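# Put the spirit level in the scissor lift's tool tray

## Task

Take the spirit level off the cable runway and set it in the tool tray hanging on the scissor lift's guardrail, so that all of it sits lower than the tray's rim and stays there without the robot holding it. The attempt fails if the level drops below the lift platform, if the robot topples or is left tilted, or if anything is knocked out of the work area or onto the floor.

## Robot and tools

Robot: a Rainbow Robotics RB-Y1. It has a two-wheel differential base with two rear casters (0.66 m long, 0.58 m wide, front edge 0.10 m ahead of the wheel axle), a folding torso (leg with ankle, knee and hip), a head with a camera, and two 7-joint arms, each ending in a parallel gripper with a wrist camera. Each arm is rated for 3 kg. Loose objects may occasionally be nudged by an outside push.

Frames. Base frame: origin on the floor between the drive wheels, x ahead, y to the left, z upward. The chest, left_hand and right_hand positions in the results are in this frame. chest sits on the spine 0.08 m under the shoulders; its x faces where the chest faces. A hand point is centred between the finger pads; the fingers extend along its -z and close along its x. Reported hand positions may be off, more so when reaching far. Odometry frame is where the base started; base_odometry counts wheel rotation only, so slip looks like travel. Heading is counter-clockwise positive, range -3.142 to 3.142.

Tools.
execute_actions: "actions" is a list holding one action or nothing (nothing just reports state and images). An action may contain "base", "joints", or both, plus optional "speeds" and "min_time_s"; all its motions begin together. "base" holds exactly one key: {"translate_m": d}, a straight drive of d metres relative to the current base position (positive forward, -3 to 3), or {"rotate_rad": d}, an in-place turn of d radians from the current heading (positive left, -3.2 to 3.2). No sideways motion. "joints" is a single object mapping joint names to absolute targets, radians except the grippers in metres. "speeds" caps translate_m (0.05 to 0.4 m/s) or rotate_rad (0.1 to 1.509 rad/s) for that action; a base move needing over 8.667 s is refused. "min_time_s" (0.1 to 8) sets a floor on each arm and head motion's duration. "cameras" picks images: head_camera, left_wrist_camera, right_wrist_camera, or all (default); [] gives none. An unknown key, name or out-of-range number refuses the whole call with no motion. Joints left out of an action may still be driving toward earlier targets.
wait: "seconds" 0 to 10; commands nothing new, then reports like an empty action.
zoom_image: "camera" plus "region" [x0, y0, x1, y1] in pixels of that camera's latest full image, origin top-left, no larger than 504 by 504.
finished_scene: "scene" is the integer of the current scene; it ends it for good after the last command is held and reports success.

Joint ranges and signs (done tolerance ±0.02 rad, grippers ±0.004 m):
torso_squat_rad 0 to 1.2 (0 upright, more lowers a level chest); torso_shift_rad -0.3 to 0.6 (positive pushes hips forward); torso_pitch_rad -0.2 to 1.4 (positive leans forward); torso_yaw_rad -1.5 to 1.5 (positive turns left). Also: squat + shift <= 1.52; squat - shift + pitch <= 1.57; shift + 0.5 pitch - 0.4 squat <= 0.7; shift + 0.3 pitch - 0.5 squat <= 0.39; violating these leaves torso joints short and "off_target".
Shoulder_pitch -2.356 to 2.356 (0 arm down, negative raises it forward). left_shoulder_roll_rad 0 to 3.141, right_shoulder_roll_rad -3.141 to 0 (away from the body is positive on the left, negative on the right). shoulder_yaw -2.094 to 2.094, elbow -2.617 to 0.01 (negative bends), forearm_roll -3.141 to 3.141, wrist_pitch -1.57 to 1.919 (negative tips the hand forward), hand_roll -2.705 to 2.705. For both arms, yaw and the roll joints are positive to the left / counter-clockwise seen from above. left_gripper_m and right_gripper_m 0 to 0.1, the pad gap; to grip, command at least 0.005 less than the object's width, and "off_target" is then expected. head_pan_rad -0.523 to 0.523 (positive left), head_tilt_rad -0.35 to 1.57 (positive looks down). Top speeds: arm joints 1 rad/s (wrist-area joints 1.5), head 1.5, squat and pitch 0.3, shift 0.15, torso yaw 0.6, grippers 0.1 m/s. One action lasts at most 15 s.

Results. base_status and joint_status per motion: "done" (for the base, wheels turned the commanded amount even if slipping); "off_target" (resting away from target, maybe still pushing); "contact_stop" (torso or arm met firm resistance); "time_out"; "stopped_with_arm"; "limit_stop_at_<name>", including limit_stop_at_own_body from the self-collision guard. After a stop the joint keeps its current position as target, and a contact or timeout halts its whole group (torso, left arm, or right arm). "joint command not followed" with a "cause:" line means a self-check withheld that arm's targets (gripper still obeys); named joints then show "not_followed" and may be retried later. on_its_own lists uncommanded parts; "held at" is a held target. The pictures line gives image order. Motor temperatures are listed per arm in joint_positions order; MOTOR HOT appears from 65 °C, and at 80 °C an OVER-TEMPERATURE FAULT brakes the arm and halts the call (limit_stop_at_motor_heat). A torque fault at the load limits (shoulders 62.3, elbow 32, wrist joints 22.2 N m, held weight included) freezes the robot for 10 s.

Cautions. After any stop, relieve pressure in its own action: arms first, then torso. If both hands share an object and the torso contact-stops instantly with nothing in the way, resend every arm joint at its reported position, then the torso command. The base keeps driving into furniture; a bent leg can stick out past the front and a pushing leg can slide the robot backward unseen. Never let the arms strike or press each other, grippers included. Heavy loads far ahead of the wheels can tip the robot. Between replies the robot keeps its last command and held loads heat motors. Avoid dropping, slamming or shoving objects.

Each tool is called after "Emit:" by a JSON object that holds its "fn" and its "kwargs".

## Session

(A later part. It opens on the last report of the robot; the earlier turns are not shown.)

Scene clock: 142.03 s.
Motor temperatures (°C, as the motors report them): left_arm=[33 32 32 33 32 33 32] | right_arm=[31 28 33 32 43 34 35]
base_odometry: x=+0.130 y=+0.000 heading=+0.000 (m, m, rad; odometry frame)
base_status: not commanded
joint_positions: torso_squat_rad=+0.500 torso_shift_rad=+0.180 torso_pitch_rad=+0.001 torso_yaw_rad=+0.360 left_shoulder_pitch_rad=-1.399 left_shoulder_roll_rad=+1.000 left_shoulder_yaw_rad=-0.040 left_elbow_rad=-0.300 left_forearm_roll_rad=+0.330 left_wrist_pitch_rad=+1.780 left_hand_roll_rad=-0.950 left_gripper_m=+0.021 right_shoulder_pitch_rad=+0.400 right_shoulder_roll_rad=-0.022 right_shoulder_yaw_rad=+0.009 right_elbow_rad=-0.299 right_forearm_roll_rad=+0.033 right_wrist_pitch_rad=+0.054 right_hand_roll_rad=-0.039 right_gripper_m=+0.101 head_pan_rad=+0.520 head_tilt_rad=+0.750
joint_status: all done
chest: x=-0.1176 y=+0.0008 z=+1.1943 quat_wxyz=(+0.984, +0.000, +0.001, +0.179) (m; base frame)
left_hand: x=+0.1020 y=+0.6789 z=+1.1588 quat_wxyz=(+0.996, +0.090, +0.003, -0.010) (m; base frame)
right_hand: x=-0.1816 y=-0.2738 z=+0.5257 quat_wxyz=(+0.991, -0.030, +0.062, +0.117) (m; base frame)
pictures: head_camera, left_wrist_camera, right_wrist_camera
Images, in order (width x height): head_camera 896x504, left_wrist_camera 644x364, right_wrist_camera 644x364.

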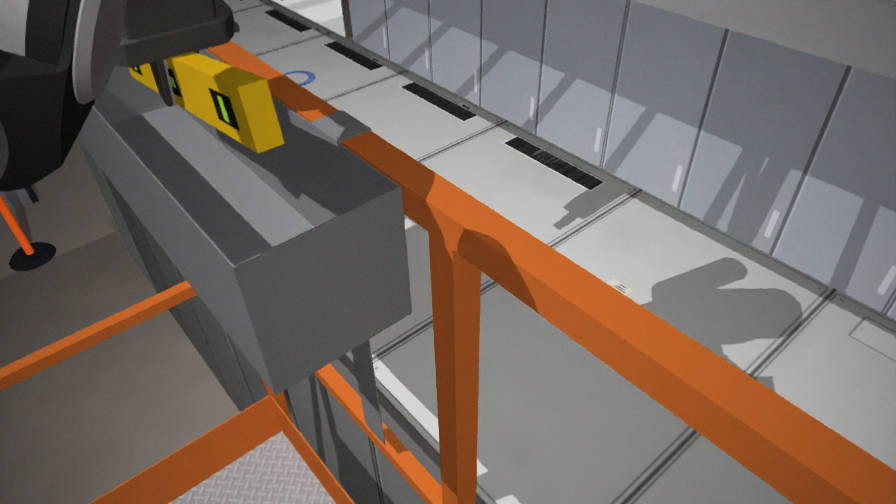

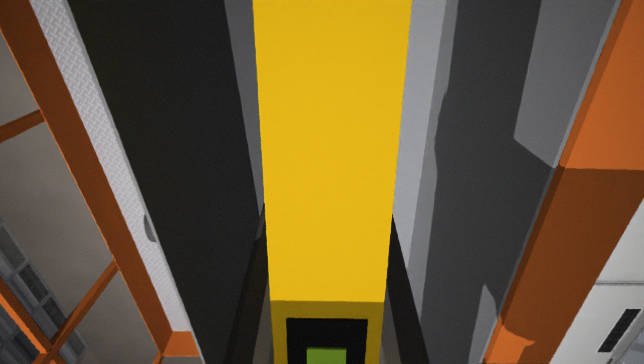

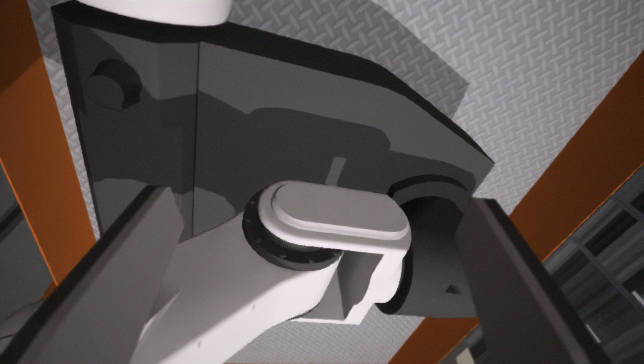

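Emit:
{"fn": "execute_actions", "kwargs": {"actions": [{"joints":{"torso_squat_rad":0.66}}], "cameras": ["head_camera","left_wrist_camera"]}}

Scene clock: 144.23 s.
Motor temperatures (°C, as the motors report them): left_arm=[33 32 32 33 32 33 32] | right_arm=[31 28 33 32 43 34 35]
base_odometry: x=+0.130 y=+0.000 heading=-0.001 (m, m, rad; odometry frame)
base_status: not commanded
joint_positions: torso_squat_rad=+0.660 torso_shift_rad=+0.180 torso_pitch_rad=+0.001 torso_yaw_rad=+0.360 left_shoulder_pitch_rad=-1.399 left_shoulder_roll_rad=+1.000 left_shoulder_yaw_rad=-0.040 left_elbow_rad=-0.300 left_forearm_roll_rad=+0.330 left_wrist_pitch_rad=+1.780 left_hand_roll_rad=-0.950 left_gripper_m=+0.021 right_shoulder_pitch_rad=+0.400 right_shoulder_roll_rad=-0.022 right_shoulder_yaw_rad=+0.009 right_elbow_rad=-0.299 right_forearm_roll_rad=+0.033 right_wrist_pitch_rad=+0.054 right_hand_roll_rad=-0.039 right_gripper_m=+0.101 head_pan_rad=+0.520 head_tilt_rad=+0.750
joint_status: all done
chest: x=-0.1286 y=+0.0007 z=+1.1340 quat_wxyz=(+0.984, +0.000, +0.001, +0.179) (m; base frame)
left_hand: x=+0.0910 y=+0.6788 z=+1.0985 quat_wxyz=(+0.996, +0.090, +0.003, -0.010) (m; base frame)
right_hand: x=-0.1925 y=-0.2738 z=+0.4654 quat_wxyz=(+0.991, -0.030, +0.062, +0.117) (m; base frame)
pictures: head_camera, left_wrist_camera
Images, in order (width x height): head_camera 896x504, left_wrist_camera 644x364.

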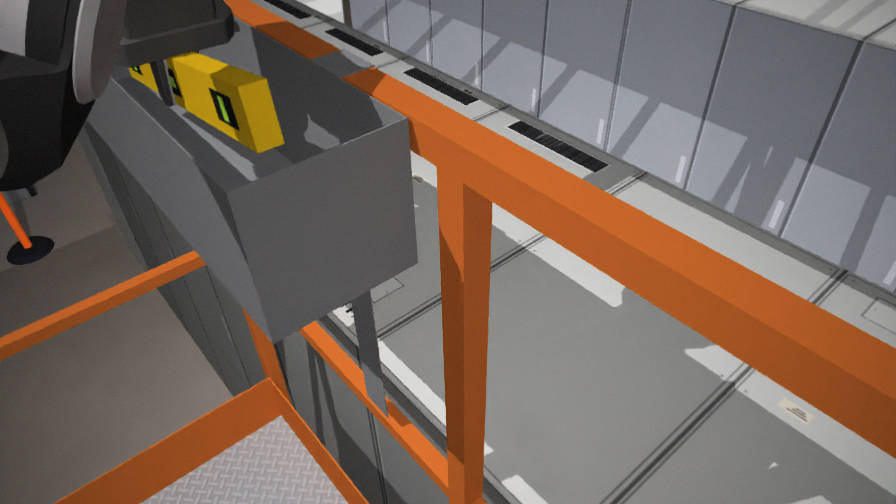

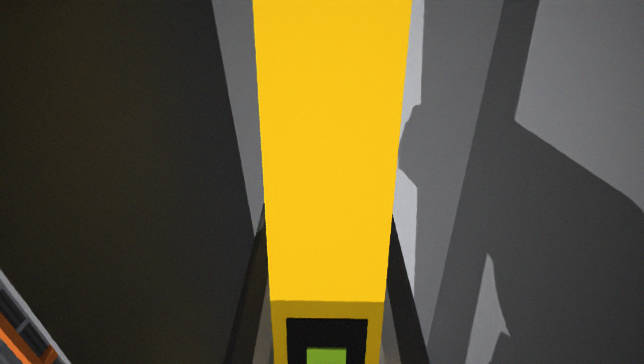

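Emit:
{"fn": "execute_actions", "kwargs": {"actions": [{"joints":{"torso_squat_rad":0.75}}], "cameras": ["head_camera","left_wrist_camera"]}}

Emit:
{"fn": "execute_actions", "kwargs": {"actions": [{"joints":{"left_gripper_m":0.05}}], "cameras": []}}

Emit:
{"fn": "execute_actions", "kwargs": {"actions": [{"joints":{"torso_squat_rad":0.3,"head_tilt_rad":0.9}}], "cameras": ["head_camera","left_wrist_camera"]}}

Scene clock: 146.80 s.
Motor temperatures (°C, as the motors report them): left_arm=[33 32 32 33 32 33 32] | right_arm=[31 28 33 32 43 34 35]
base_odometry: x=+0.130 y=+0.000 heading=-0.001 (m, m, rad; odometry frame)
base_status: not commanded
joint_positions: torso_squat_rad=+0.708 torso_shift_rad=+0.180 torso_pitch_rad=+0.001 torso_yaw_rad=+0.359 left_shoulder_pitch_rad=-1.406 left_shoulder_roll_rad=+1.002 left_shoulder_yaw_rad=-0.040 left_elbow_rad=-0.304 left_forearm_roll_rad=+0.329 left_wrist_pitch_rad=+1.780 left_hand_roll_rad=-0.950 left_gripper_m=+0.021 right_shoulder_pitch_rad=+0.400 right_shoulder_roll_rad=-0.022 right_shoulder_yaw_rad=+0.009 right_elbow_rad=-0.299 right_forearm_roll_rad=+0.033 right_wrist_pitch_rad=+0.053 right_hand_roll_rad=-0.039 right_gripper_m=+0.101 head_pan_rad=+0.520 head_tilt_rad=+0.750
joint_status: torso_squat_rad contact_stop (moved +0.048 of +0.090)
on_its_own: torso_squat_rad is held at +0.708, not at your +0.750, since a contact_stop
chest: x=-0.1327 y=-0.0003 z=+1.1129 quat_wxyz=(+0.984, +0.001, +0.000, +0.179) (m; base frame)
left_hand: x=+0.0888 y=+0.6783 z=+1.0835 quat_wxyz=(+0.995, +0.095, -0.002, -0.011) (m; base frame)
right_hand: x=-0.1962 y=-0.2733 z=+0.4437 quat_wxyz=(+0.991, -0.029, +0.062, +0.117) (m; base frame)
pictures: head_camera, left_wrist_camera
Images, in order (width x height): head_camera 896x504, left_wrist_camera 644x364.

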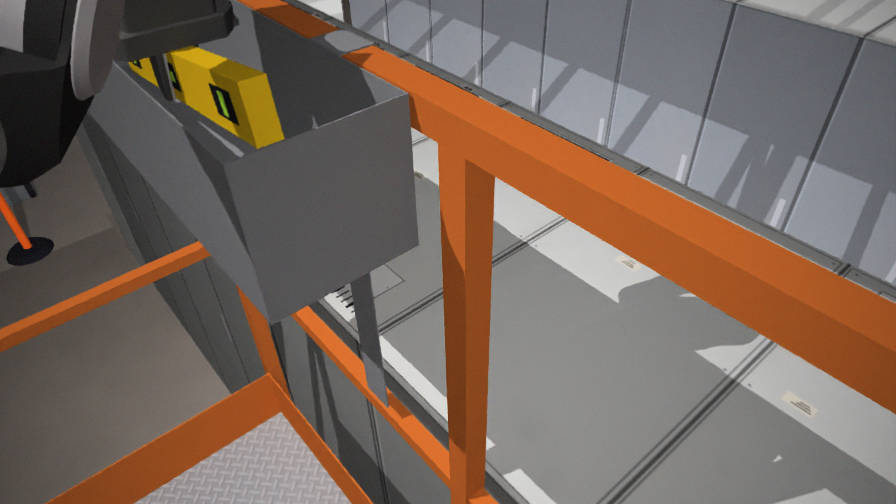

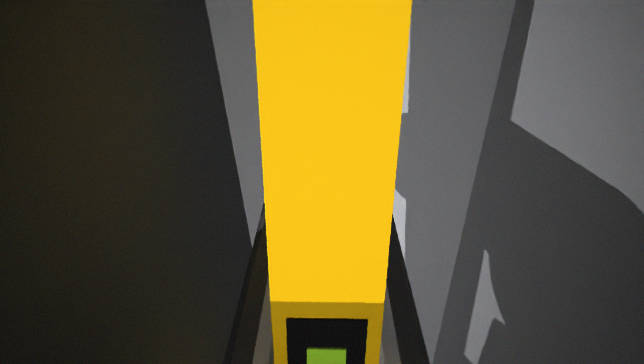

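not run: a stop came earlier in this reply.

not run: a stop came earlier in this reply.

Contact reached; release.

Emit:
{"fn": "execute_actions", "kwargs": {"actions": [{"joints":{"left_gripper_m":0.05}}], "cameras": []}}

Emit:
{"fn": "execute_actions", "kwargs": {"actions": [{"joints":{"torso_squat_rad":0.3,"head_tilt_rad":0.9}}], "cameras": ["head_camera","left_wrist_camera"]}}

Scene clock: 148.83 s.
Motor temperatures (°C, as the motors report them): left_arm=[33 32 32 33 32 33 32] | right_arm=[31 28 33 32 43 34 35]
base_odometry: x=+0.130 y=+0.000 heading=-0.001 (m, m, rad; odometry frame)
base_status: not commanded
joint_positions: torso_squat_rad=+0.708 torso_shift_rad=+0.180 torso_pitch_rad=+0.001 torso_yaw_rad=+0.359 left_shoulder_pitch_rad=-1.406 left_shoulder_roll_rad=+1.002 left_shoulder_yaw_rad=-0.040 left_elbow_rad=-0.304 left_forearm_roll_rad=+0.329 left_wrist_pitch_rad=+1.780 left_hand_roll_rad=-0.950 left_gripper_m=+0.050 right_shoulder_pitch_rad=+0.400 right_shoulder_roll_rad=-0.022 right_shoulder_yaw_rad=+0.009 right_elbow_rad=-0.299 right_forearm_roll_rad=+0.033 right_wrist_pitch_rad=+0.053 right_hand_roll_rad=-0.039 right_gripper_m=+0.101 head_pan_rad=+0.520 head_tilt_rad=+0.750
joint_status: all done
on_its_own: torso_squat_rad is held at +0.708, not at your +0.750, since a contact_stop
chest: x=-0.1327 y=-0.0003 z=+1.1129 quat_wxyz=(+0.984, +0.001, +0.000, +0.179) (m; base frame)
left_hand: x=+0.0889 y=+0.6783 z=+1.0835 quat_wxyz=(+0.995, +0.095, -0.002, -0.011) (m; base frame)
right_hand: x=-0.1962 y=-0.2733 z=+0.4437 quat_wxyz=(+0.991, -0.029, +0.062, +0.117) (m; base frame)
pictures: none
No camera images: the call's "cameras" was empty. Leave "cameras" out to get every camera's image.

Scene clock: 150.97 s.
Motor temperatures (°C, as the motors report them): left_arm=[33 32 32 33 32 33 32] | right_arm=[31 28 33 32 43 34 35]
base_odometry: x=+0.130 y=+0.000 heading=-0.001 (m, m, rad; odometry frame)
base_status: not commanded
joint_positions: torso_squat_rad=+0.300 torso_shift_rad=+0.180 torso_pitch_rad=+0.001 torso_yaw_rad=+0.360 left_shoulder_pitch_rad=-1.400 left_shoulder_roll_rad=+1.000 left_shoulder_yaw_rad=-0.040 left_elbow_rad=-0.300 left_forearm_roll_rad=+0.330 left_wrist_pitch_rad=+1.780 left_hand_roll_rad=-0.950 left_gripper_m=+0.050 right_shoulder_pitch_rad=+0.400 right_shoulder_roll_rad=-0.022 right_shoulder_yaw_rad=+0.009 right_elbow_rad=-0.299 right_forearm_roll_rad=+0.033 right_wrist_pitch_rad=+0.053 right_hand_roll_rad=-0.039 right_gripper_m=+0.101 head_pan_rad=+0.520 head_tilt_rad=+0.900
joint_status: all done
chest: x=-0.1080 y=+0.0008 z=+1.2479 quat_wxyz=(+0.984, +0.000, +0.001, +0.179) (m; base frame)
left_hand: x=+0.1119 y=+0.6789 z=+1.2131 quat_wxyz=(+0.996, +0.091, +0.002, -0.010) (m; base frame)
right_hand: x=-0.1717 y=-0.2737 z=+0.5792 quat_wxyz=(+0.991, -0.030, +0.062, +0.117) (m; base frame)
pictures: head_camera, left_wrist_camera
Images, in order (width x height): head_camera 896x504, left_wrist_camera 644x364.

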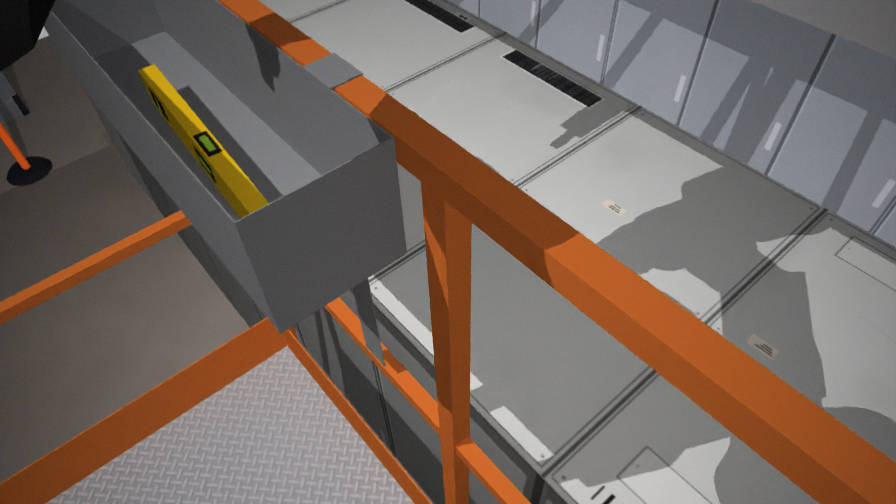

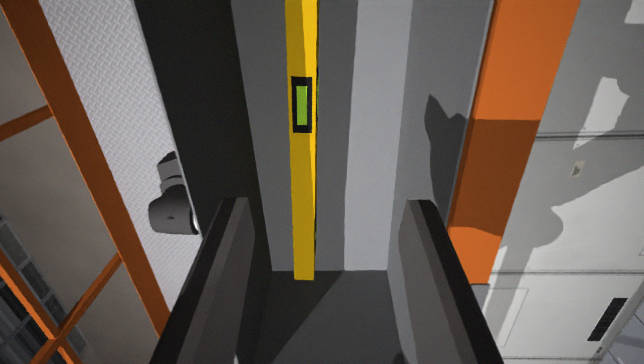

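It rests flat on the tray floor.

Emit:
{"fn": "finished_scene", "kwargs": {"scene": 1}}

The scene is finished: the task was done.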